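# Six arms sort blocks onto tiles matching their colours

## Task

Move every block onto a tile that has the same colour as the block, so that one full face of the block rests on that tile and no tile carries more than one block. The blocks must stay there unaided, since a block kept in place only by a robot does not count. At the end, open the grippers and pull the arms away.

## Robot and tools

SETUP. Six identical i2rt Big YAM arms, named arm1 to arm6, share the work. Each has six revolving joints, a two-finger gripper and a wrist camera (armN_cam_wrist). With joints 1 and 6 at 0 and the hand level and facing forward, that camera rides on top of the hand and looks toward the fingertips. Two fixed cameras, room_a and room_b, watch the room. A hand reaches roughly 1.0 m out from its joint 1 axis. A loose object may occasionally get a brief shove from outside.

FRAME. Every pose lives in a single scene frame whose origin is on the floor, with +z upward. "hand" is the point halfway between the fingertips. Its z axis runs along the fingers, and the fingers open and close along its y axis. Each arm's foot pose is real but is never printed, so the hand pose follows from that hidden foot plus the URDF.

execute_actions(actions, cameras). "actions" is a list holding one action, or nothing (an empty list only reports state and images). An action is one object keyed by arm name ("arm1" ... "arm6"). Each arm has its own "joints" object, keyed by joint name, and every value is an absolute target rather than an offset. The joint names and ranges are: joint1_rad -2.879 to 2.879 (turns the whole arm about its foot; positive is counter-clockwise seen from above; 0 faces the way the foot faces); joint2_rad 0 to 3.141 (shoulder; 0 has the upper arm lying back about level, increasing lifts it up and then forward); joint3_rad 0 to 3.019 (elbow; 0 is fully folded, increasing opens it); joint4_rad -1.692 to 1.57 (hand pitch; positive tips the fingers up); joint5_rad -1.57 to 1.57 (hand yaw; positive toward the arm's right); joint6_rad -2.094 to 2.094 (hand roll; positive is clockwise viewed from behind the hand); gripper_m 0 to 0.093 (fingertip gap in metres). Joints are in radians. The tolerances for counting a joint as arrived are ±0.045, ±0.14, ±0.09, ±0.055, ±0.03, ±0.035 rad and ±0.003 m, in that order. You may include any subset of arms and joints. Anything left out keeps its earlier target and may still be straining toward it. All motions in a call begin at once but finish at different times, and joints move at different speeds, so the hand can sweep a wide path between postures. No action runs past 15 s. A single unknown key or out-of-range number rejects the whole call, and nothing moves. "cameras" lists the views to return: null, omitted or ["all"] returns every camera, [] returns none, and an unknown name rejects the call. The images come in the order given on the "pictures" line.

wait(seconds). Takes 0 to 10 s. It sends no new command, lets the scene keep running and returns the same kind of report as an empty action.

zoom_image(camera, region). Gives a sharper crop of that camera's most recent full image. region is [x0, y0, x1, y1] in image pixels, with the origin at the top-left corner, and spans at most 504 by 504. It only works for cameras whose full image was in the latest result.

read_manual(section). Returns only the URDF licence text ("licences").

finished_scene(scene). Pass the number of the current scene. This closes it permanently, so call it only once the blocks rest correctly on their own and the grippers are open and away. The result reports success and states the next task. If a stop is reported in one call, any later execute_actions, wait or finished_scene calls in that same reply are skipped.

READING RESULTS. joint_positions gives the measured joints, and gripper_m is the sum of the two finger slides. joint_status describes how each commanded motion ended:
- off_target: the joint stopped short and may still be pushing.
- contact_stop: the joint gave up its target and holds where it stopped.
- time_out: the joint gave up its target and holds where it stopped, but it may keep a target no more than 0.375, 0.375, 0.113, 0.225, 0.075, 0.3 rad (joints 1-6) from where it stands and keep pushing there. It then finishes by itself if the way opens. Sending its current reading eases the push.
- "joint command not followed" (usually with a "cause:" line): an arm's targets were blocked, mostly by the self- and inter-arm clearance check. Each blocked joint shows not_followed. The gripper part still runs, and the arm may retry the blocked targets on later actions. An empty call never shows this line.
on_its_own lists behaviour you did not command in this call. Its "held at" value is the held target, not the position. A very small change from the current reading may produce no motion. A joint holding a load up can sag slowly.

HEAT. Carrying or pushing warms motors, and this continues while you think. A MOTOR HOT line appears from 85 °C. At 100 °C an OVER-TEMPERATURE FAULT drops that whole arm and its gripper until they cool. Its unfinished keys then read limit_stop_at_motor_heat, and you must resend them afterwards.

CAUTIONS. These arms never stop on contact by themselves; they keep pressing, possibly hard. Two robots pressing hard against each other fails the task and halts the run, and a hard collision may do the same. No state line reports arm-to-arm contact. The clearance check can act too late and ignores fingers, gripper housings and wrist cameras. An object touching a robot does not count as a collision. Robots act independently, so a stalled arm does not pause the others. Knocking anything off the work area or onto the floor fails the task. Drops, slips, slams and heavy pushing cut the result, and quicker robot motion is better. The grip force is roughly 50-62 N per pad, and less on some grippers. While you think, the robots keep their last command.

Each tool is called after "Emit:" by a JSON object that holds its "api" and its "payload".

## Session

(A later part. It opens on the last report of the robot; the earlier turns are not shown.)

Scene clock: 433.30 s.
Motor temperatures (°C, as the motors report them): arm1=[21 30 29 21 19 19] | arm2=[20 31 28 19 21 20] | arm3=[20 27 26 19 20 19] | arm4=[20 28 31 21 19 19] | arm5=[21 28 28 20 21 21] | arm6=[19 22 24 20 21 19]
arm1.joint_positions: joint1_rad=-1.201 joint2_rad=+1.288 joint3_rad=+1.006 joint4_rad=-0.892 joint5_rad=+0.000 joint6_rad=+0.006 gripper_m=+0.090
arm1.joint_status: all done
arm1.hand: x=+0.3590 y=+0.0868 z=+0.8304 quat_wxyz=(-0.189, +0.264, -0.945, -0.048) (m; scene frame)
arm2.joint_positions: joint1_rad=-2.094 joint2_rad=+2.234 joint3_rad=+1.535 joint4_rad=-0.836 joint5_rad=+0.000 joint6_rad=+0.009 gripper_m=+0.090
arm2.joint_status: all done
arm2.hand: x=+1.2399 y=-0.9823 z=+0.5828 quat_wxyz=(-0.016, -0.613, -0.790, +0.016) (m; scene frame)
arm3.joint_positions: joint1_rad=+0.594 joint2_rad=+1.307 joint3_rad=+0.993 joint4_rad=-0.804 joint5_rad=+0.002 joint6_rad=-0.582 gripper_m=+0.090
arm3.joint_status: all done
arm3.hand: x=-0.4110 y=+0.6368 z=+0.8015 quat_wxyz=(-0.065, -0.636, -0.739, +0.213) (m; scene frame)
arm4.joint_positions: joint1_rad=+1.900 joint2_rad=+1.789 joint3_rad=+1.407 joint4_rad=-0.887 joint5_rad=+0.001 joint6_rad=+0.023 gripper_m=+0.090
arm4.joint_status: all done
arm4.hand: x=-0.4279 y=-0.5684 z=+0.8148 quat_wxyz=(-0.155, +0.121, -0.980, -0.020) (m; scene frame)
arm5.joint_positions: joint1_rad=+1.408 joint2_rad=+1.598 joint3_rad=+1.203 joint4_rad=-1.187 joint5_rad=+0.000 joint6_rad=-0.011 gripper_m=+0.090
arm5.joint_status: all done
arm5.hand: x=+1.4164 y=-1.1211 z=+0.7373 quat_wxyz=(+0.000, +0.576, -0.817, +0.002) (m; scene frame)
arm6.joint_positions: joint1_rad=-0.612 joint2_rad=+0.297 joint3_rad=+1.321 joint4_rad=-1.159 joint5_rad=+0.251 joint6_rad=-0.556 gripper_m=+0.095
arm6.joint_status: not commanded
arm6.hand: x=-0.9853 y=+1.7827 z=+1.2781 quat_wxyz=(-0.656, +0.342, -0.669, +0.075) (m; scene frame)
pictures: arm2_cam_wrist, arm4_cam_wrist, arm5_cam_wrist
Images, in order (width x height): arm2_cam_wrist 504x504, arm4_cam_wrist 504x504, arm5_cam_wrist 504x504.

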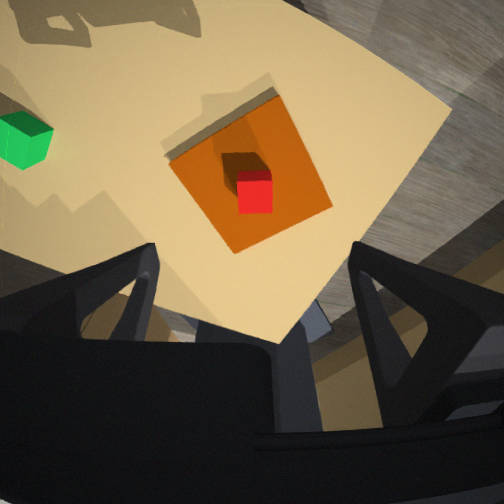

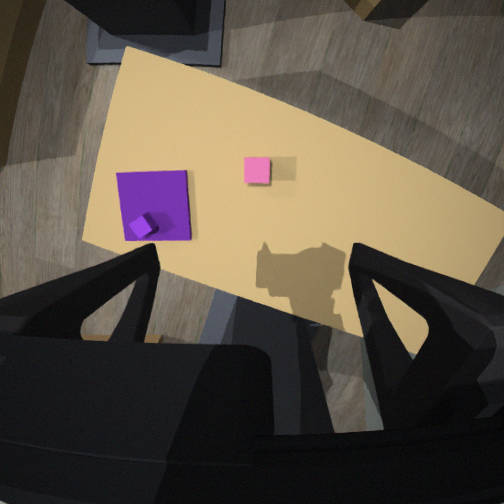

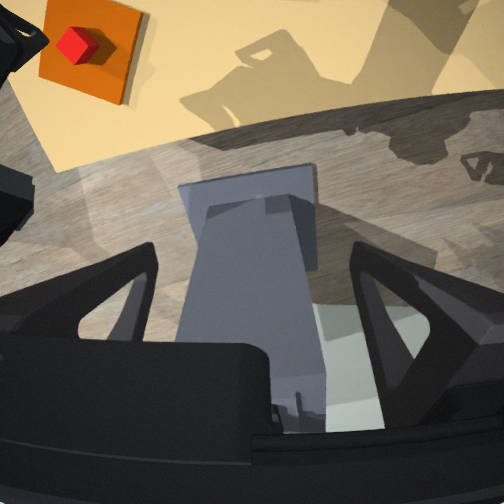

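Emit:
{"api": "execute_actions", "payload": {"actions": [{"arm1": {"joints": {"joint1_rad": 0.2}}, "arm2": {"joints": {"joint1_rad": -1.715, "joint2_rad": 2.571, "joint3_rad": 1.915, "joint4_rad": -0.87, "joint6_rad": -0.6}}, "arm4": {"joints": {"joint1_rad": 0.5, "joint2_rad": 1.3, "joint3_rad": 1.05, "joint4_rad": -0.73}}, "arm5": {"joints": {"joint1_rad": 1.8, "joint2_rad": 1.2, "joint3_rad": 0.75, "joint4_rad": -1.1}}}], "cameras": ["arm2_cam_wrist", "arm5_cam_wrist"]}}

Scene clock: 453.27 s.
Motor temperatures (°C, as the motors report them): arm1=[21 28 30 21 19 19] | arm2=[20 31 28 19 21 20] | arm3=[20 25 26 19 20 19] | arm4=[20 27 31 21 19 19] | arm5=[21 26 28 20 21 21] | arm6=[19 22 24 20 21 19]
arm1.joint_positions: joint1_rad=+0.202 joint2_rad=+1.294 joint3_rad=+1.006 joint4_rad=-0.892 joint5_rad=+0.000 joint6_rad=+0.005 gripper_m=+0.090
arm1.joint_status: all done
arm1.hand: x=-0.1839 y=+0.2679 z=+0.8243 quat_wxyz=(-0.105, +0.812, -0.553, -0.157) (m; scene frame)
arm2.joint_positions: joint1_rad=-1.725 joint2_rad=+2.574 joint3_rad=+1.866 joint4_rad=-0.859 joint5_rad=-0.002 joint6_rad=-0.590 gripper_m=+0.090
arm2.joint_status: all done
arm2.hand: x=+1.4767 y=-0.9347 z=+0.4682 quat_wxyz=(-0.001, -0.175, -0.985, +0.006) (m; scene frame)
arm3.joint_positions: joint1_rad=+0.594 joint2_rad=+1.307 joint3_rad=+0.993 joint4_rad=-0.804 joint5_rad=+0.002 joint6_rad=-0.582 gripper_m=+0.090
arm3.joint_status: not commanded
arm3.hand: x=-0.4110 y=+0.6368 z=+0.8015 quat_wxyz=(-0.065, -0.636, -0.739, +0.213) (m; scene frame)
arm4.joint_positions: joint1_rad=+0.503 joint2_rad=+1.289 joint3_rad=+1.064 joint4_rad=-0.744 joint5_rad=+0.000 joint6_rad=+0.023 gripper_m=+0.090
arm4.joint_status: all done
arm4.hand: x=-0.7954 y=-1.1721 z=+0.9275 quat_wxyz=(-0.258, -0.521, -0.799, +0.153) (m; scene frame)
arm5.joint_positions: joint1_rad=+1.803 joint2_rad=+1.198 joint3_rad=+0.749 joint4_rad=-1.112 joint5_rad=+0.000 joint6_rad=-0.010 gripper_m=+0.090
arm5.joint_status: all done
arm5.hand: x=+1.2484 y=-1.2494 z=+0.7174 quat_wxyz=(-0.008, +0.725, -0.688, -0.004) (m; scene frame)
arm6.joint_positions: joint1_rad=-0.612 joint2_rad=+0.297 joint3_rad=+1.321 joint4_rad=-1.159 joint5_rad=+0.251 joint6_rad=-0.556 gripper_m=+0.095
arm6.joint_status: not commanded
arm6.hand: x=-0.9853 y=+1.7827 z=+1.2781 quat_wxyz=(-0.656, +0.342, -0.669, +0.075) (m; scene frame)
pictures: arm2_cam_wrist, arm5_cam_wrist
Images, in order (width x height): arm2_cam_wrist 504x504, arm5_cam_wrist 504x504.

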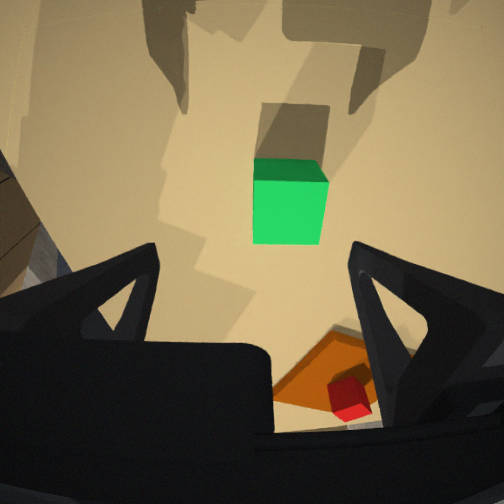

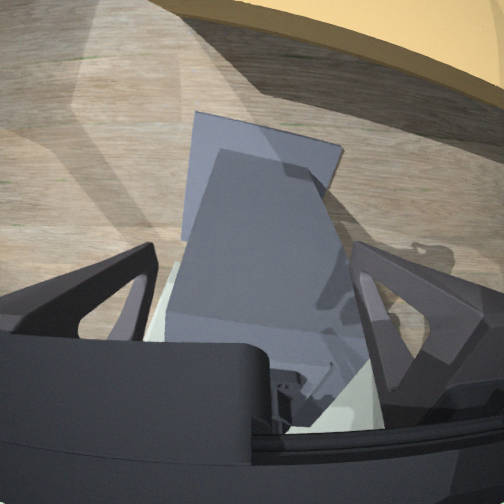

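Emit:
{"api": "execute_actions", "payload": {"actions": [{"arm1": {"joints": {"joint1_rad": 1.5}}, "arm2": {"joints": {"joint1_rad": -1.75, "joint2_rad": 2.695, "joint3_rad": 2.045, "joint4_rad": -0.87}}, "arm4": {"joints": {"joint1_rad": -0.8}}, "arm5": {"joints": {"joint1_rad": 1.788, "joint2_rad": 2.3, "joint3_rad": 1.56, "joint4_rad": -0.775, "joint6_rad": -0.225}}}], "cameras": ["arm2_cam_wrist", "arm5_cam_wrist"]}}

Scene clock: 477.97 s.
Motor temperatures (°C, as the motors report them): arm1=[21 28 30 21 19 19] | arm2=[20 32 30 19 21 20] | arm3=[20 25 26 19 20 19] | arm4=[20 25 31 21 19 19] | arm5=[21 25 28 20 21 21] | arm6=[19 22 24 20 21 19]
arm1.joint_positions: joint1_rad=+1.501 joint2_rad=+1.294 joint3_rad=+1.006 joint4_rad=-0.892 joint5_rad=+0.000 joint6_rad=+0.005 gripper_m=+0.090
arm1.joint_status: all done
arm1.hand: x=-0.4605 y=-0.1918 z=+0.8288 quat_wxyz=(+0.017, +0.980, +0.050, -0.193) (m; scene frame)
arm2.joint_positions: joint1_rad=-1.741 joint2_rad=+2.685 joint3_rad=+1.999 joint4_rad=-0.860 joint5_rad=-0.002 joint6_rad=-0.591 gripper_m=+0.090
arm2.joint_status: all done
arm2.hand: x=+1.4819 y=-0.9616 z=+0.4347 quat_wxyz=(-0.009, -0.182, -0.983, +0.013) (m; scene frame)
arm3.joint_positions: joint1_rad=+0.594 joint2_rad=+1.307 joint3_rad=+0.993 joint4_rad=-0.804 joint5_rad=+0.002 joint6_rad=-0.582 gripper_m=+0.090
arm3.joint_status: not commanded
arm3.hand: x=-0.4110 y=+0.6368 z=+0.8015 quat_wxyz=(-0.065, -0.636, -0.739, +0.213) (m; scene frame)
arm4.joint_positions: joint1_rad=-0.797 joint2_rad=+1.291 joint3_rad=+1.064 joint4_rad=-0.744 joint5_rad=+0.000 joint6_rad=+0.023 gripper_m=+0.090
arm4.joint_status: all done
arm4.hand: x=-1.3797 y=-1.0481 z=+0.9189 quat_wxyz=(-0.109, -0.901, -0.322, +0.270) (m; scene frame)
arm5.joint_positions: joint1_rad=+1.796 joint2_rad=+2.320 joint3_rad=+1.520 joint4_rad=-0.781 joint5_rad=+0.000 joint6_rad=-0.213 gripper_m=+0.090
arm5.joint_status: all done
arm5.hand: x=+1.2418 y=-0.9480 z=+0.4652 quat_wxyz=(-0.001, +0.789, -0.614, +0.003) (m; scene frame)
arm6.joint_positions: joint1_rad=-0.612 joint2_rad=+0.297 joint3_rad=+1.321 joint4_rad=-1.159 joint5_rad=+0.251 joint6_rad=-0.556 gripper_m=+0.095
arm6.joint_status: not commanded
arm6.hand: x=-0.9853 y=+1.7827 z=+1.2781 quat_wxyz=(-0.656, +0.342, -0.669, +0.075) (m; scene frame)
pictures: arm2_cam_wrist, arm5_cam_wrist
Images, in order (width x height): arm2_cam_wrist 504x504, arm5_cam_wrist 504x504.

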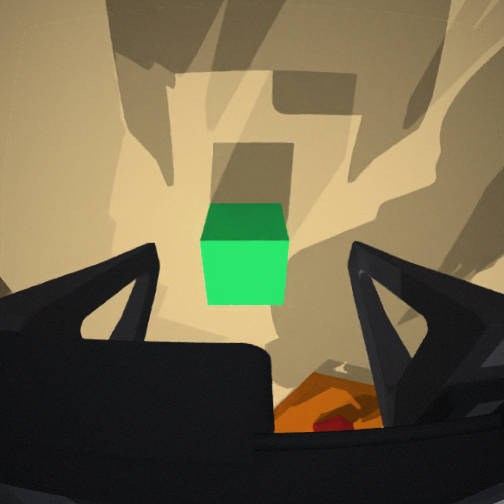

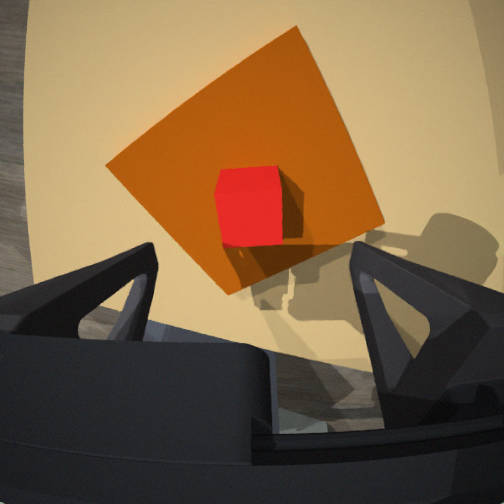

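Emit:
{"api": "execute_actions", "payload": {"actions": [{"arm1": {"joints": {"joint1_rad": 2.1, "joint2_rad": 1.75, "joint3_rad": 1.25, "joint4_rad": -0.85, "joint6_rad": 0.59}}, "arm2": {"joints": {"joint2_rad": 2.725}}, "arm4": {"joints": {"joint1_rad": -1.4}}, "arm5": {"joints": {"joint2_rad": 2.392, "joint3_rad": 1.6, "joint4_rad": -0.725, "joint6_rad": -0.265}}}], "cameras": ["arm2_cam_wrist", "arm5_cam_wrist", "arm4_cam_wrist"]}}

Scene clock: 494.70 s.
Motor temperatures (°C, as the motors report them): arm1=[21 27 30 21 19 19] | arm2=[20 32 31 19 21 20] | arm3=[20 24 26 19 20 19] | arm4=[20 25 31 21 19 19] | arm5=[21 27 29 20 21 21] | arm6=[19 22 24 20 21 19]
arm1.joint_positions: joint1_rad=+2.106 joint2_rad=+1.753 joint3_rad=+1.229 joint4_rad=-0.847 joint5_rad=+0.000 joint6_rad=+0.582 gripper_m=+0.090
arm1.joint_status: all done
arm1.hand: x=-0.4251 y=-0.4963 z=+0.7132 quat_wxyz=(+0.066, +0.993, +0.065, -0.078) (m; scene frame)
arm2.joint_positions: joint1_rad=-1.741 joint2_rad=+2.708 joint3_rad=+1.999 joint4_rad=-0.860 joint5_rad=-0.002 joint6_rad=-0.591 gripper_m=+0.090
arm2.joint_status: all done
arm2.hand: x=+1.4768 y=-0.9545 z=+0.4196 quat_wxyz=(-0.001, -0.183, -0.983, +0.005) (m; scene frame)
arm3.joint_positions: joint1_rad=+0.594 joint2_rad=+1.307 joint3_rad=+0.993 joint4_rad=-0.804 joint5_rad=+0.002 joint6_rad=-0.582 gripper_m=+0.090
arm3.joint_status: not commanded
arm3.hand: x=-0.4110 y=+0.6368 z=+0.8015 quat_wxyz=(-0.065, -0.636, -0.739, +0.213) (m; scene frame)
arm4.joint_positions: joint1_rad=-1.396 joint2_rad=+1.291 joint3_rad=+1.064 joint4_rad=-0.744 joint5_rad=+0.000 joint6_rad=+0.023 gripper_m=+0.090
arm4.joint_status: all done
arm4.hand: x=-1.4963 y=-0.7810 z=+0.9173 quat_wxyz=(-0.021, -0.956, -0.043, +0.289) (m; scene frame)
arm5.joint_positions: joint1_rad=+1.796 joint2_rad=+2.406 joint3_rad=+1.570 joint4_rad=-0.738 joint5_rad=+0.000 joint6_rad=-0.253 gripper_m=+0.090
arm5.joint_status: all done
arm5.hand: x=+1.2417 y=-0.9376 z=+0.4284 quat_wxyz=(-0.004, +0.801, -0.598, +0.001) (m; scene frame)
arm6.joint_positions: joint1_rad=-0.612 joint2_rad=+0.297 joint3_rad=+1.321 joint4_rad=-1.159 joint5_rad=+0.251 joint6_rad=-0.556 gripper_m=+0.095
arm6.joint_status: not commanded
arm6.hand: x=-0.9853 y=+1.7827 z=+1.2781 quat_wxyz=(-0.656, +0.342, -0.669, +0.075) (m; scene frame)
pictures: arm2_cam_wrist, arm4_cam_wrist, arm5_cam_wrist
Images, in order (width x height): arm2_cam_wrist 504x504, arm4_cam_wrist 504x504, arm5_cam_wrist 504x504.

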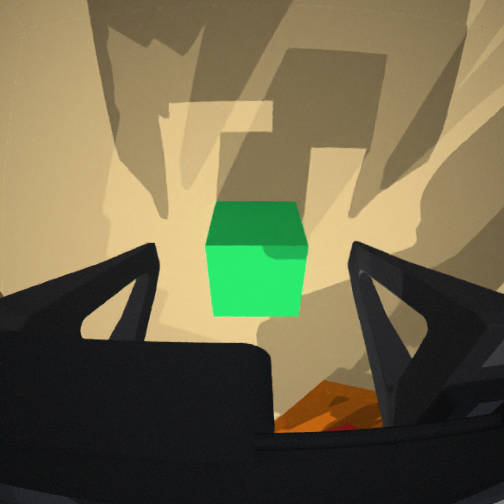

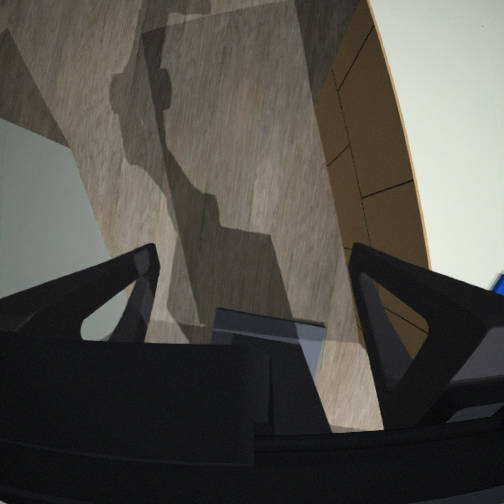

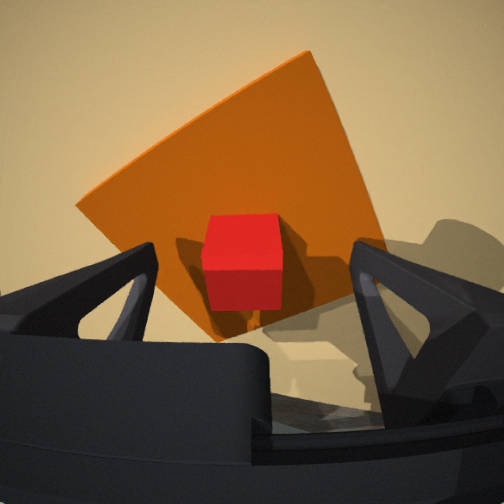

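Emit:
{"api": "execute_actions", "payload": {"actions": [{"arm2": {"joints": {"joint2_rad": 2.708, "gripper_m": 0.027}}, "arm5": {"joints": {"gripper_m": 0.021}}}], "cameras": ["arm1_cam_wrist", "room_a"]}}

Scene clock: 499.67 s.
Motor temperatures (°C, as the motors report them): arm1=[21 28 31 21 19 19] | arm2=[20 32 31 19 21 20] | arm3=[20 24 26 19 20 19] | arm4=[20 25 31 21 19 19] | arm5=[21 27 28 20 21 21] | arm6=[19 22 24 20 21 19]
arm1.joint_positions: joint1_rad=+2.106 joint2_rad=+1.753 joint3_rad=+1.229 joint4_rad=-0.847 joint5_rad=+0.000 joint6_rad=+0.583 gripper_m=+0.090
arm1.joint_status: not commanded
arm1.hand: x=-0.4251 y=-0.4963 z=+0.7132 quat_wxyz=(+0.066, +0.993, +0.065, -0.078) (m; scene frame)
arm2.joint_positions: joint1_rad=-1.741 joint2_rad=+2.708 joint3_rad=+1.999 joint4_rad=-0.860 joint5_rad=-0.002 joint6_rad=-0.591 gripper_m=+0.038
arm2.joint_status: gripper_m off_target (ended at +0.038, target +0.027); the others done
arm2.hand: x=+1.4767 y=-0.9546 z=+0.4196 quat_wxyz=(+0.000, -0.182, -0.983, +0.005) (m; scene frame)
arm3.joint_positions: joint1_rad=+0.594 joint2_rad=+1.307 joint3_rad=+0.993 joint4_rad=-0.804 joint5_rad=+0.002 joint6_rad=-0.582 gripper_m=+0.090
arm3.joint_status: not commanded
arm3.hand: x=-0.4110 y=+0.6368 z=+0.8015 quat_wxyz=(-0.065, -0.636, -0.739, +0.213) (m; scene frame)
arm4.joint_positions: joint1_rad=-1.396 joint2_rad=+1.291 joint3_rad=+1.064 joint4_rad=-0.744 joint5_rad=+0.000 joint6_rad=+0.023 gripper_m=+0.090
arm4.joint_status: not commanded
arm4.hand: x=-1.4963 y=-0.7810 z=+0.9173 quat_wxyz=(-0.021, -0.956, -0.043, +0.289) (m; scene frame)
arm5.joint_positions: joint1_rad=+1.796 joint2_rad=+2.406 joint3_rad=+1.570 joint4_rad=-0.738 joint5_rad=+0.000 joint6_rad=-0.254 gripper_m=+0.031
arm5.joint_status: gripper_m off_target (ended at +0.031, target +0.021)
arm5.hand: x=+1.2417 y=-0.9376 z=+0.4284 quat_wxyz=(-0.004, +0.801, -0.598, +0.001) (m; scene frame)
arm6.joint_positions: joint1_rad=-0.612 joint2_rad=+0.297 joint3_rad=+1.321 joint4_rad=-1.159 joint5_rad=+0.251 joint6_rad=-0.556 gripper_m=+0.095
arm6.joint_status: not commanded
arm6.hand: x=-0.9853 y=+1.7827 z=+1.2781 quat_wxyz=(-0.656, +0.342, -0.669, +0.075) (m; scene frame)
pictures: arm1_cam_wrist, room_a
Images, in order (width x height): arm1_cam_wrist 504x504, room_a 504x504.

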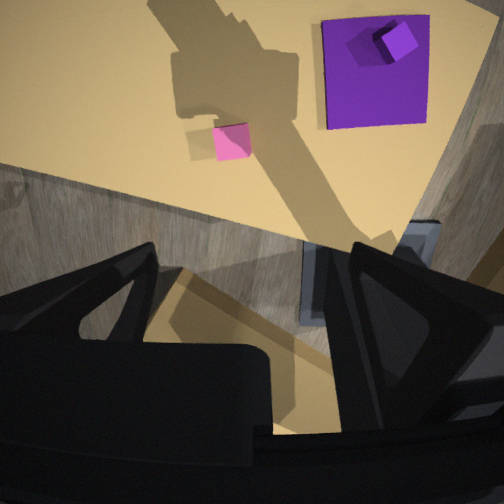

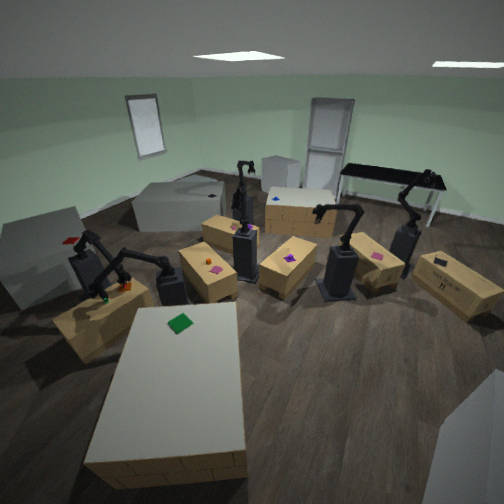

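Emit:
{"api": "execute_actions", "payload": {"actions": [{"arm1": {"joints": {"joint1_rad": 2.22, "joint2_rad": 2.278, "joint3_rad": 1.44, "joint4_rad": -0.705}}, "arm2": {"joints": {"joint1_rad": 0.2, "joint2_rad": 1.5, "joint3_rad": 1.45, "joint4_rad": -0.93, "joint6_rad": 0.0}}, "arm4": {"joints": {"joint1_rad": -2.0}}, "arm5": {"joints": {"joint2_rad": 1.3, "joint3_rad": 1.0, "joint4_rad": -1.1, "joint6_rad": 0.0}}}], "cameras": ["arm1_cam_wrist", "arm2_cam_wrist", "arm4_cam_wrist", "arm5_cam_wrist"]}}

Scene clock: 512.83 s.
Motor temperatures (°C, as the motors report them): arm1=[21 28 31 21 19 19] | arm2=[20 32 31 19 21 20] | arm3=[20 24 26 19 20 19] | arm4=[20 25 31 21 19 19] | arm5=[21 27 28 20 21 21] | arm6=[19 22 24 20 21 19]
arm1.joint_positions: joint1_rad=+2.228 joint2_rad=+2.273 joint3_rad=+1.425 joint4_rad=-0.704 joint5_rad=+0.000 joint6_rad=+0.584 gripper_m=+0.090
arm1.joint_status: all done
arm1.hand: x=-0.4049 y=-0.5741 z=+0.4992 quat_wxyz=(+0.012, +0.992, +0.125, -0.006) (m; scene frame)
arm2.joint_positions: joint1_rad=+0.207 joint2_rad=+1.504 joint3_rad=+1.448 joint4_rad=-0.918 joint5_rad=-0.001 joint6_rad=-0.010 gripper_m=+0.038
arm2.joint_status: all done
arm2.hand: x=+1.4055 y=+0.0989 z=+0.9644 quat_wxyz=(-0.255, +0.460, -0.840, -0.136) (m; scene frame)
arm3.joint_positions: joint1_rad=+0.594 joint2_rad=+1.307 joint3_rad=+0.993 joint4_rad=-0.804 joint5_rad=+0.002 joint6_rad=-0.582 gripper_m=+0.090
arm3.joint_status: not commanded
arm3.hand: x=-0.4110 y=+0.6368 z=+0.8015 quat_wxyz=(-0.065, -0.636, -0.739, +0.213) (m; scene frame)
arm4.joint_positions: joint1_rad=-1.996 joint2_rad=+1.291 joint3_rad=+1.064 joint4_rad=-0.744 joint5_rad=+0.000 joint6_rad=+0.023 gripper_m=+0.090
arm4.joint_status: all done
arm4.hand: x=-1.4417 y=-0.4942 z=+0.9177 quat_wxyz=(+0.069, -0.926, +0.241, +0.282) (m; scene frame)
arm5.joint_positions: joint1_rad=+1.796 joint2_rad=+1.299 joint3_rad=+1.001 joint4_rad=-1.086 joint5_rad=+0.000 joint6_rad=-0.012 gripper_m=+0.031
arm5.joint_status: all done
arm5.hand: x=+1.2466 y=-1.1469 z=+0.7819 quat_wxyz=(-0.070, +0.720, -0.687, -0.068) (m; scene frame)
arm6.joint_positions: joint1_rad=-0.612 joint2_rad=+0.297 joint3_rad=+1.321 joint4_rad=-1.159 joint5_rad=+0.251 joint6_rad=-0.556 gripper_m=+0.095
arm6.joint_status: not commanded
arm6.hand: x=-0.9853 y=+1.7827 z=+1.2781 quat_wxyz=(-0.656, +0.342, -0.669, +0.075) (m; scene frame)
pictures: arm1_cam_wrist, arm2_cam_wrist, arm4_cam_wrist, arm5_cam_wrist
Images, in order (width x height): arm1_cam_wrist 504x504, arm2_cam_wrist 504x504, arm4_cam_wrist 504x504, arm5_cam_wrist 504x504.

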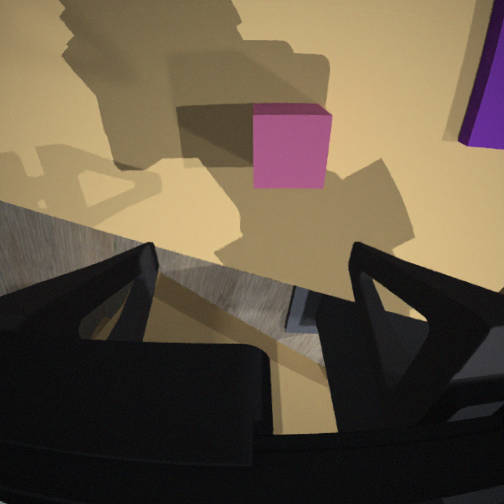

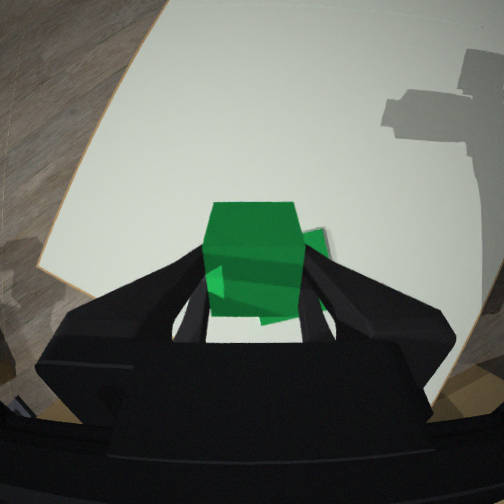

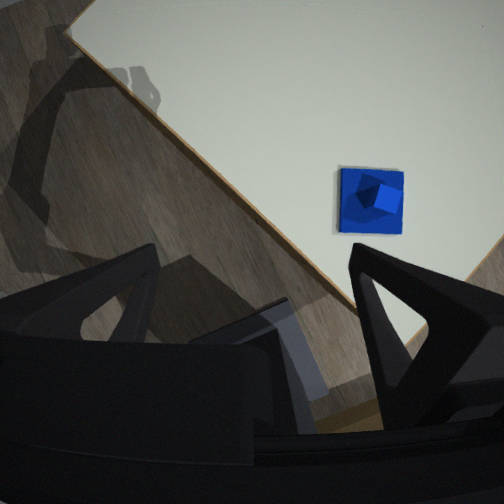

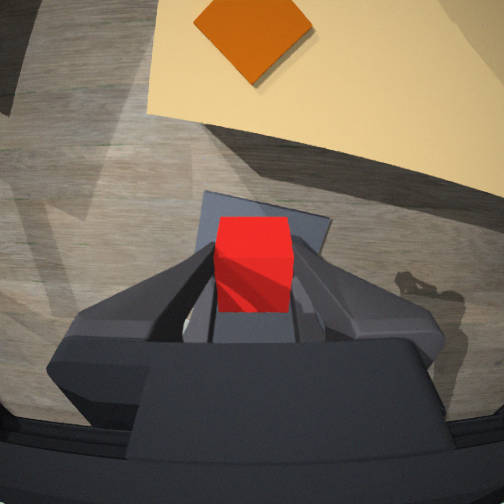

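Emit:
{"api": "execute_actions", "payload": {"actions": []}}

Scene clock: 532.57 s.
Motor temperatures (°C, as the motors report them): arm1=[21 29 30 21 19 19] | arm2=[20 31 31 19 21 20] | arm3=[20 24 26 19 20 19] | arm4=[20 25 32 21 19 19] | arm5=[21 26 28 20 21 21] | arm6=[19 22 24 20 21 19]
arm1.joint_positions: joint1_rad=+2.228 joint2_rad=+2.273 joint3_rad=+1.425 joint4_rad=-0.704 joint5_rad=+0.000 joint6_rad=+0.584 gripper_m=+0.090
arm1.joint_status: all done
arm1.hand: x=-0.4049 y=-0.5741 z=+0.4992 quat_wxyz=(+0.012, +0.992, +0.125, -0.006) (m; scene frame)
arm2.joint_positions: joint1_rad=+0.207 joint2_rad=+1.504 joint3_rad=+1.448 joint4_rad=-0.918 joint5_rad=-0.001 joint6_rad=-0.010 gripper_m=+0.038
arm2.joint_status: all done
arm2.hand: x=+1.4055 y=+0.0989 z=+0.9644 quat_wxyz=(-0.255, +0.459, -0.840, -0.136) (m; scene frame)
arm3.joint_positions: joint1_rad=+0.594 joint2_rad=+1.307 joint3_rad=+0.993 joint4_rad=-0.804 joint5_rad=+0.002 joint6_rad=-0.582 gripper_m=+0.090
arm3.joint_status: not commanded
arm3.hand: x=-0.4110 y=+0.6368 z=+0.8015 quat_wxyz=(-0.065, -0.636, -0.739, +0.213) (m; scene frame)
arm4.joint_positions: joint1_rad=-1.996 joint2_rad=+1.291 joint3_rad=+1.064 joint4_rad=-0.744 joint5_rad=+0.000 joint6_rad=+0.023 gripper_m=+0.090
arm4.joint_status: all done
arm4.hand: x=-1.4417 y=-0.4942 z=+0.9177 quat_wxyz=(+0.069, -0.926, +0.241, +0.282) (m; scene frame)
arm5.joint_positions: joint1_rad=+1.796 joint2_rad=+1.299 joint3_rad=+1.001 joint4_rad=-1.086 joint5_rad=+0.000 joint6_rad=-0.012 gripper_m=+0.031
arm5.joint_status: all done
arm5.hand: x=+1.2466 y=-1.1469 z=+0.7819 quat_wxyz=(-0.070, +0.720, -0.687, -0.068) (m; scene frame)
arm6.joint_positions: joint1_rad=-0.612 joint2_rad=+0.297 joint3_rad=+1.321 joint4_rad=-1.159 joint5_rad=+0.251 joint6_rad=-0.556 gripper_m=+0.095
arm6.joint_status: not commanded
arm6.hand: x=-0.9853 y=+1.7827 z=+1.2781 quat_wxyz=(-0.656, +0.342, -0.669, +0.075) (m; scene frame)
pictures: arm1_cam_wrist, arm2_cam_wrist, arm3_cam_wrist, arm4_cam_wrist, arm5_cam_wrist, arm6_cam_wrist, room_a, room_b
Images, in order (width x height): arm1_cam_wrist 504x504, arm2_cam_wrist 504x504, arm3_cam_wrist 504x504, arm4_cam_wrist 504x504, arm5_cam_wrist 504x504, arm6_cam_wrist 504x504, room_a 504x504, room_b 504x504.

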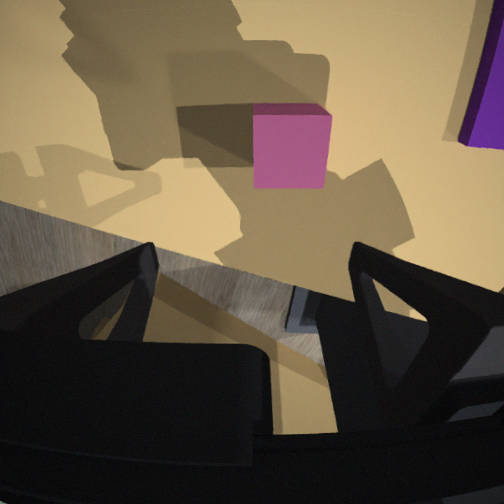

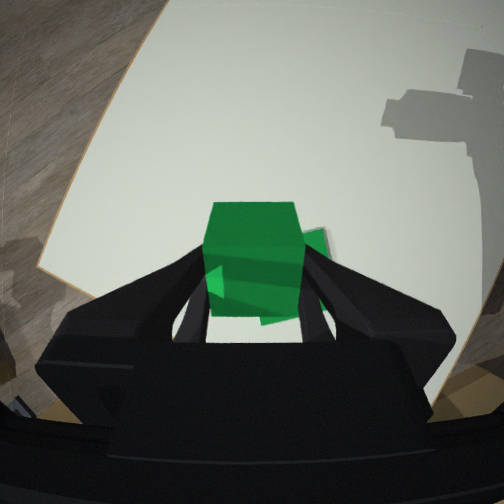

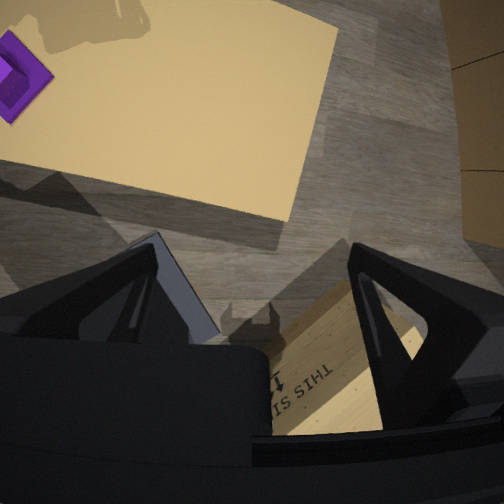

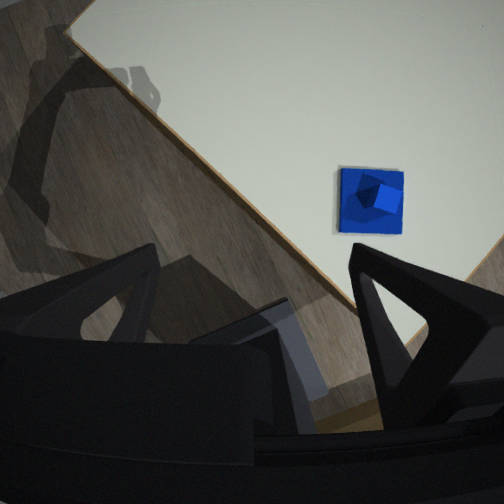

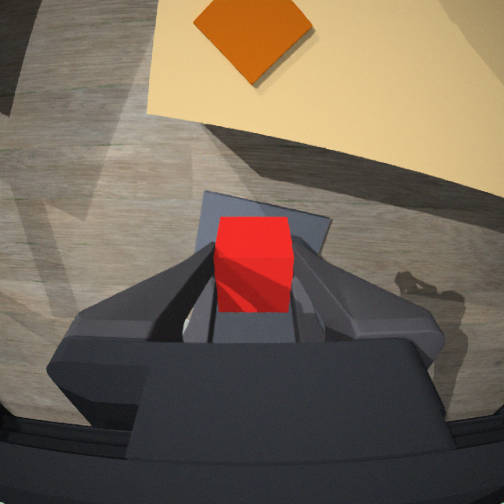

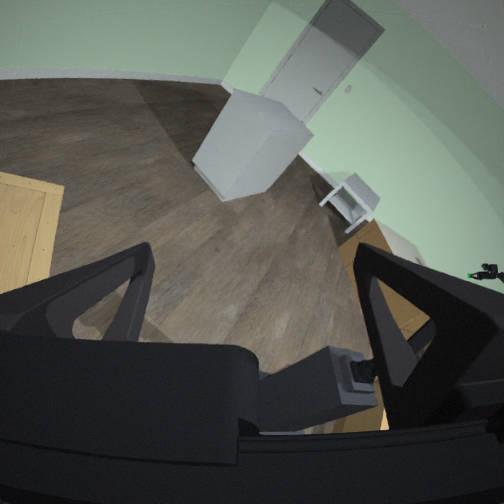

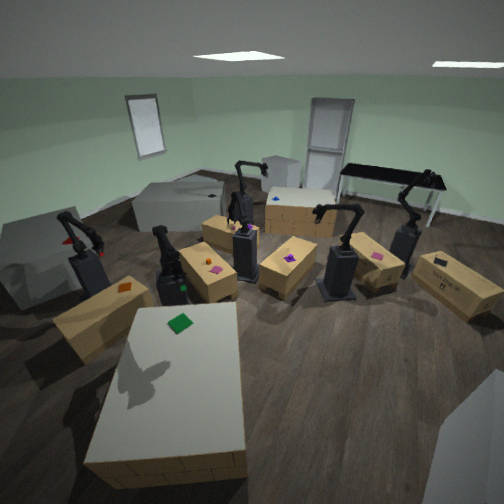

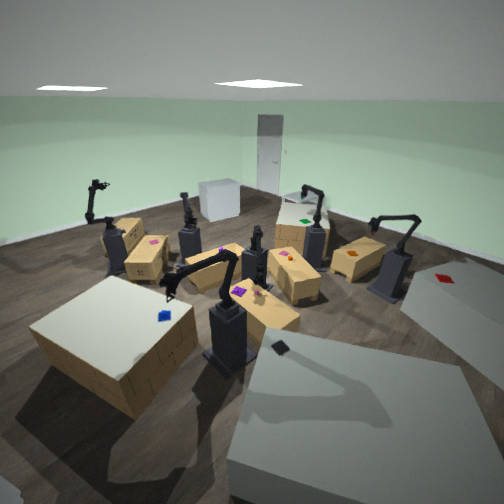

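Emit:
{"api": "zoom_image", "payload": {"camera": "arm4_cam_wrist", "region": [310, 140, 430, 260]}}

Emit:
{"api": "zoom_image", "payload": {"camera": "arm2_cam_wrist", "region": [180, 180, 360, 360]}}

Region (310, 140, 430, 260) of arm4_cam_wrist's 504x504 image, scaled by 4.200, with more detail than that image has.

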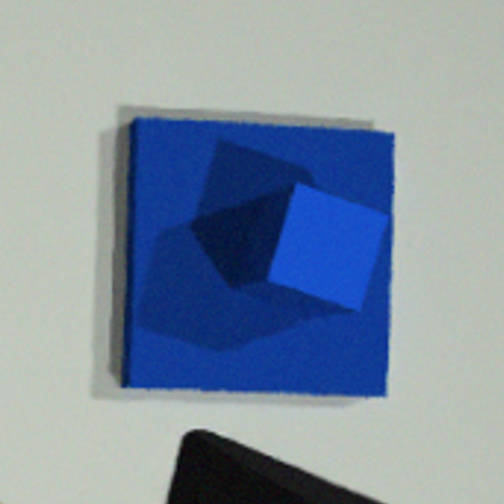

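Region (180, 180, 360, 360) of arm2_cam_wrist's 504x504 image, scaled by 2.800, with more detail than that image has.

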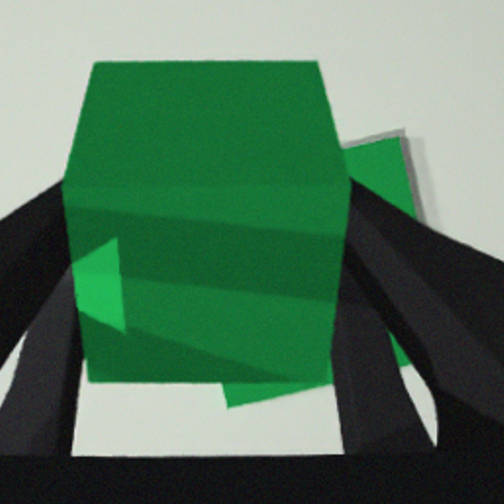

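Emit:
{"api": "zoom_image", "payload": {"camera": "arm1_cam_wrist", "region": [210, 80, 370, 240]}}

Region (210, 80, 370, 240) of arm1_cam_wrist's 504x504 image, scaled by 3.150, with more detail than that image has.

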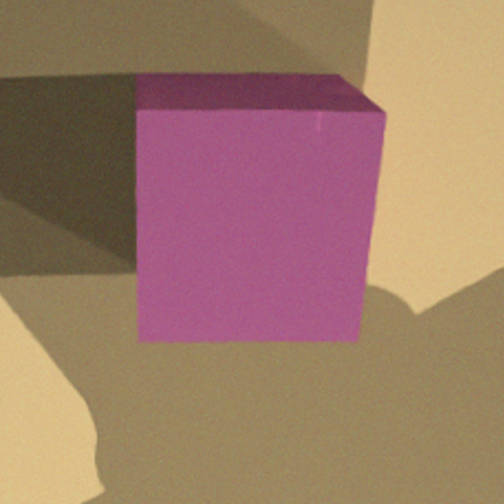

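Emit:
{"api": "execute_actions", "payload": {"actions": [{"arm1": {"joints": {"joint1_rad": 2.169, "joint2_rad": 2.46, "joint3_rad": 1.567, "joint4_rad": -0.638, "joint6_rad": 0.525}}, "arm2": {"joints": {"joint1_rad": 0.098, "joint2_rad": 1.82, "joint3_rad": 1.53, "joint4_rad": -1.24}}, "arm5": {"joints": {"joint1_rad": 0.65}}}], "cameras": ["arm1_cam_wrist", "arm2_cam_wrist"]}}

Scene clock: 623.10 s.
Motor temperatures (°C, as the motors report them): arm1=[21 30 29 21 19 19] | arm2=[20 30 31 19 21 20] | arm3=[20 23 27 19 20 19] | arm4=[20 24 32 21 19 19] | arm5=[21 24 28 20 21 21] | arm6=[19 22 24 20 21 19]
arm1.joint_positions: joint1_rad=+2.164 joint2_rad=+2.463 joint3_rad=+1.551 joint4_rad=-0.639 joint5_rad=+0.000 joint6_rad=+0.533 gripper_m=+0.090
arm1.joint_status: all done
arm1.hand: x=-0.4472 y=-0.5652 z=+0.4230 quat_wxyz=(+0.012, +0.993, +0.119, -0.007) (m; scene frame)
arm2.joint_positions: joint1_rad=+0.089 joint2_rad=+1.853 joint3_rad=+1.490 joint4_rad=-1.227 joint5_rad=-0.001 joint6_rad=-0.009 gripper_m=+0.038
arm2.joint_status: all done
arm2.hand: x=+1.4349 y=+0.0261 z=+0.7711 quat_wxyz=(+0.013, +0.427, -0.904, +0.007) (m; scene frame)
arm3.joint_positions: joint1_rad=+0.594 joint2_rad=+1.307 joint3_rad=+0.993 joint4_rad=-0.804 joint5_rad=+0.002 joint6_rad=-0.582 gripper_m=+0.090
arm3.joint_status: not commanded
arm3.hand: x=-0.4110 y=+0.6368 z=+0.8015 quat_wxyz=(-0.065, -0.636, -0.739, +0.213) (m; scene frame)
arm4.joint_positions: joint1_rad=-1.996 joint2_rad=+1.291 joint3_rad=+1.064 joint4_rad=-0.744 joint5_rad=+0.000 joint6_rad=+0.023 gripper_m=+0.090
arm4.joint_status: not commanded
arm4.hand: x=-1.4417 y=-0.4942 z=+0.9177 quat_wxyz=(+0.069, -0.926, +0.241, +0.282) (m; scene frame)
arm5.joint_positions: joint1_rad=+0.647 joint2_rad=+1.304 joint3_rad=+1.001 joint4_rad=-1.086 joint5_rad=+0.000 joint6_rad=-0.010 gripper_m=+0.031
arm5.joint_status: all done
arm5.hand: x=+1.6163 y=-1.3688 z=+0.7808 quat_wxyz=(-0.093, +0.230, -0.968, -0.023) (m; scene frame)
arm6.joint_positions: joint1_rad=-0.612 joint2_rad=+0.297 joint3_rad=+1.321 joint4_rad=-1.159 joint5_rad=+0.251 joint6_rad=-0.556 gripper_m=+0.095
arm6.joint_status: not commanded
arm6.hand: x=-0.9853 y=+1.7827 z=+1.2781 quat_wxyz=(-0.656, +0.342, -0.669, +0.075) (m; scene frame)
pictures: arm1_cam_wrist, arm2_cam_wrist
Images, in order (width x height): arm1_cam_wrist 504x504, arm2_cam_wrist 504x504.

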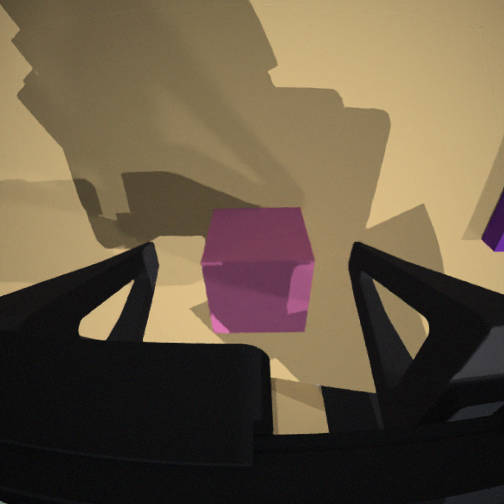

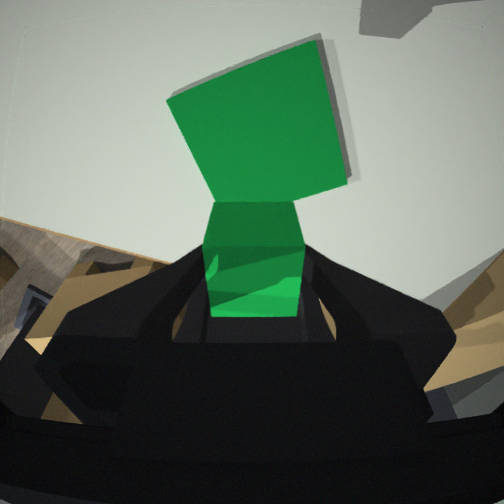

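Emit:
{"api": "zoom_image", "payload": {"camera": "arm1_cam_wrist", "region": [170, 180, 350, 360]}}

Emit:
{"api": "zoom_image", "payload": {"camera": "arm2_cam_wrist", "region": [140, 10, 380, 250]}}

Region (170, 180, 350, 360) of arm1_cam_wrist's 504x504 image, scaled by 2.800, with more detail than that image has.

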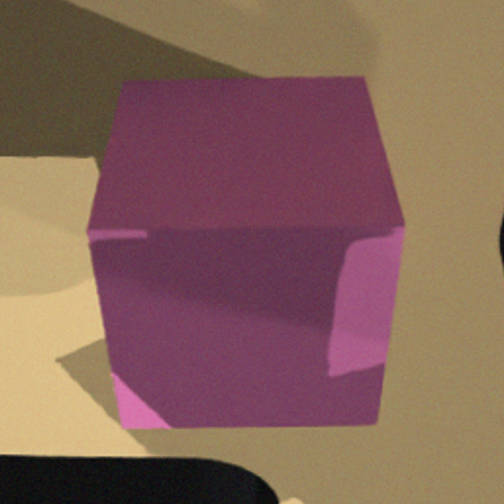

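Region (140, 10, 380, 250) of arm2_cam_wrist's 504x504 image, scaled by 2.100, with more detail than that image has.

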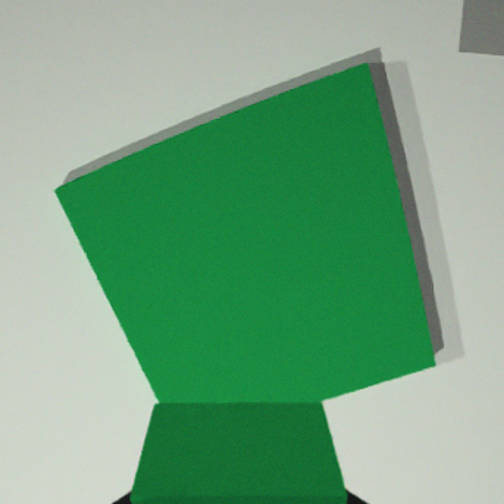

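Emit:
{"api": "execute_actions", "payload": {"actions": [{"arm1": {"joints": {"gripper_m": 0.031}}, "arm2": {"joints": {"joint1_rad": 0.07, "joint2_rad": 1.945, "joint3_rad": 1.355, "joint4_rad": -0.93}}, "arm5": {"joints": {"joint1_rad": -0.2}}}], "cameras": ["arm1_cam_wrist", "arm2_cam_wrist"]}}

Scene clock: 665.33 s.
Motor temperatures (°C, as the motors report them): arm1=[21 31 29 21 19 19] | arm2=[20 31 33 19 21 20] | arm3=[20 23 27 19 20 19] | arm4=[20 24 32 21 19 19] | arm5=[21 24 28 20 21 21] | arm6=[19 22 24 20 21 19]
arm1.joint_positions: joint1_rad=+2.164 joint2_rad=+2.463 joint3_rad=+1.551 joint4_rad=-0.639 joint5_rad=+0.000 joint6_rad=+0.532 gripper_m=+0.041
arm1.joint_status: gripper_m off_target (ended at +0.041, target +0.031)
arm1.hand: x=-0.4472 y=-0.5652 z=+0.4230 quat_wxyz=(+0.012, +0.993, +0.120, -0.007) (m; scene frame)
arm2.joint_positions: joint1_rad=+0.082 joint2_rad=+1.965 joint3_rad=+1.341 joint4_rad=-0.945 joint5_rad=-0.001 joint6_rad=-0.009 gripper_m=+0.038
arm2.joint_status: all done
arm2.hand: x=+1.4346 y=+0.0189 z=+0.6620 quat_wxyz=(+0.003, +0.423, -0.906, +0.003) (m; scene frame)
arm3.joint_positions: joint1_rad=+0.594 joint2_rad=+1.307 joint3_rad=+0.993 joint4_rad=-0.804 joint5_rad=+0.002 joint6_rad=-0.582 gripper_m=+0.090
arm3.joint_status: not commanded
arm3.hand: x=-0.4110 y=+0.6368 z=+0.8015 quat_wxyz=(-0.065, -0.636, -0.739, +0.213) (m; scene frame)
arm4.joint_positions: joint1_rad=-1.996 joint2_rad=+1.291 joint3_rad=+1.064 joint4_rad=-0.744 joint5_rad=+0.000 joint6_rad=+0.023 gripper_m=+0.090
arm4.joint_status: not commanded
arm4.hand: x=-1.4417 y=-0.4942 z=+0.9177 quat_wxyz=(+0.069, -0.926, +0.241, +0.282) (m; scene frame)
arm5.joint_positions: joint1_rad=-0.202 joint2_rad=+1.304 joint3_rad=+1.001 joint4_rad=-1.086 joint5_rad=+0.000 joint6_rad=-0.010 gripper_m=+0.031
arm5.joint_status: all done
arm5.hand: x=+1.6264 y=-1.6953 z=+0.7783 quat_wxyz=(-0.092, -0.190, -0.977, +0.014) (m; scene frame)
arm6.joint_positions: joint1_rad=-0.612 joint2_rad=+0.297 joint3_rad=+1.321 joint4_rad=-1.159 joint5_rad=+0.251 joint6_rad=-0.556 gripper_m=+0.095
arm6.joint_status: not commanded
arm6.hand: x=-0.9853 y=+1.7827 z=+1.2781 quat_wxyz=(-0.656, +0.342, -0.669, +0.075) (m; scene frame)
pictures: arm1_cam_wrist, arm2_cam_wrist
Images, in order (width x height): arm1_cam_wrist 504x504, arm2_cam_wrist 504x504.

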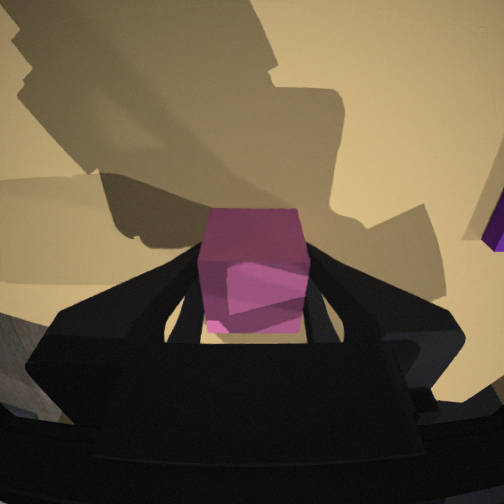

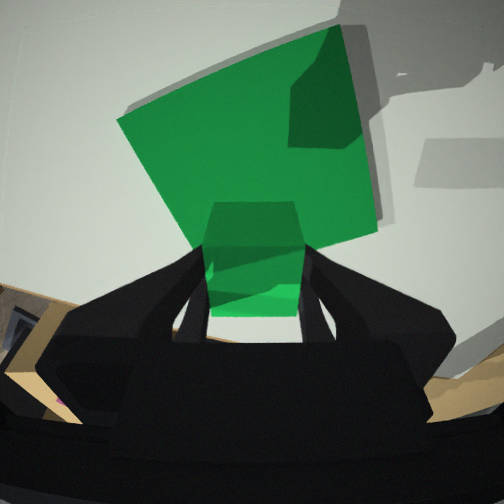

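Emit:
{"api": "zoom_image", "payload": {"camera": "arm2_cam_wrist", "region": [100, 0, 420, 320]}}

Region (100, 0, 420, 320) of arm2_cam_wrist's 504x504 image, scaled by 1.575, with more detail than that image has.

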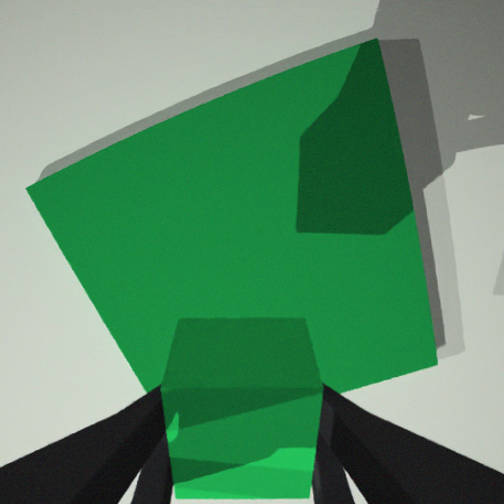

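Emit:
{"api": "execute_actions", "payload": {"actions": [{"arm1": {"joints": {"joint2_rad": 1.95, "joint3_rad": 1.35, "joint4_rad": -1.0}}, "arm2": {"joints": {"joint2_rad": 2.082, "joint4_rad": -0.785}}, "arm5": {"joints": {"joint1_rad": -0.85}}}], "cameras": ["arm1_cam_wrist", "arm2_cam_wrist"]}}

Scene clock: 690.00 s.
Motor temperatures (°C, as the motors report them): arm1=[21 31 29 21 19 19] | arm2=[20 31 31 19 21 20] | arm3=[20 23 27 19 20 19] | arm4=[20 23 32 21 19 19] | arm5=[21 24 28 20 21 21] | arm6=[19 22 24 20 21 19]
arm1.joint_positions: joint1_rad=+2.164 joint2_rad=+1.944 joint3_rad=+1.342 joint4_rad=-0.992 joint5_rad=+0.000 joint6_rad=+0.531 gripper_m=+0.041
arm1.joint_status: all done
arm1.hand: x=-0.4008 y=-0.5168 z=+0.6513 quat_wxyz=(-0.001, +0.993, +0.120, +0.010) (m; scene frame)
arm2.joint_positions: joint1_rad=+0.082 joint2_rad=+2.094 joint3_rad=+1.341 joint4_rad=-0.801 joint5_rad=-0.001 joint6_rad=-0.009 gripper_m=+0.038
arm2.joint_status: all done
arm2.hand: x=+1.4424 y=+0.0277 z=+0.5944 quat_wxyz=(-0.004, +0.423, -0.906, -0.001) (m; scene frame)
arm3.joint_positions: joint1_rad=+0.594 joint2_rad=+1.307 joint3_rad=+0.993 joint4_rad=-0.804 joint5_rad=+0.002 joint6_rad=-0.582 gripper_m=+0.090
arm3.joint_status: not commanded
arm3.hand: x=-0.4110 y=+0.6368 z=+0.8015 quat_wxyz=(-0.065, -0.636, -0.739, +0.213) (m; scene frame)
arm4.joint_positions: joint1_rad=-1.996 joint2_rad=+1.291 joint3_rad=+1.064 joint4_rad=-0.744 joint5_rad=+0.000 joint6_rad=+0.023 gripper_m=+0.090
arm4.joint_status: not commanded
arm4.hand: x=-1.4417 y=-0.4942 z=+0.9177 quat_wxyz=(+0.069, -0.926, +0.241, +0.282) (m; scene frame)
arm5.joint_positions: joint1_rad=-0.853 joint2_rad=+1.304 joint3_rad=+1.001 joint4_rad=-1.086 joint5_rad=+0.000 joint6_rad=-0.010 gripper_m=+0.031
arm5.joint_status: all done
arm5.hand: x=+1.4593 y=-1.8863 z=+0.7757 quat_wxyz=(-0.080, -0.492, -0.866, +0.041) (m; scene frame)
arm6.joint_positions: joint1_rad=-0.612 joint2_rad=+0.297 joint3_rad=+1.321 joint4_rad=-1.159 joint5_rad=+0.251 joint6_rad=-0.556 gripper_m=+0.095
arm6.joint_status: not commanded
arm6.hand: x=-0.9853 y=+1.7827 z=+1.2781 quat_wxyz=(-0.656, +0.342, -0.669, +0.075) (m; scene frame)
pictures: arm1_cam_wrist, arm2_cam_wrist
Images, in order (width x height): arm1_cam_wrist 504x504, arm2_cam_wrist 504x504.

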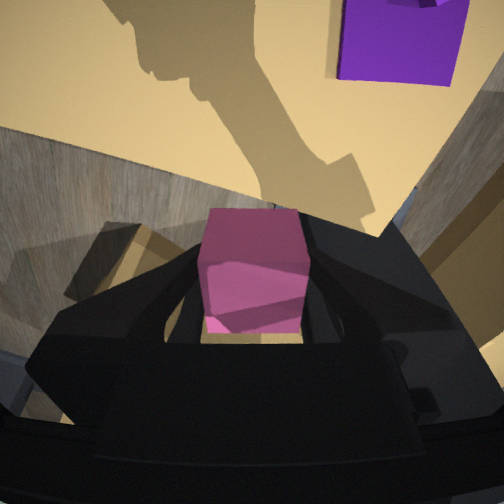

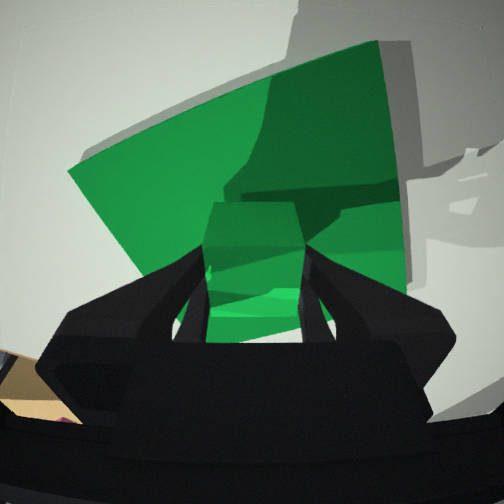

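Emit:
{"api": "zoom_image", "payload": {"camera": "arm2_cam_wrist", "region": [180, 140, 340, 300]}}

Region (180, 140, 340, 300) of arm2_cam_wrist's 504x504 image, scaled by 3.150, with more detail than that image has.

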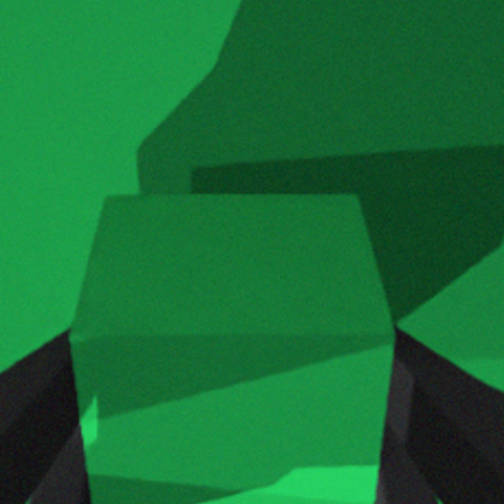

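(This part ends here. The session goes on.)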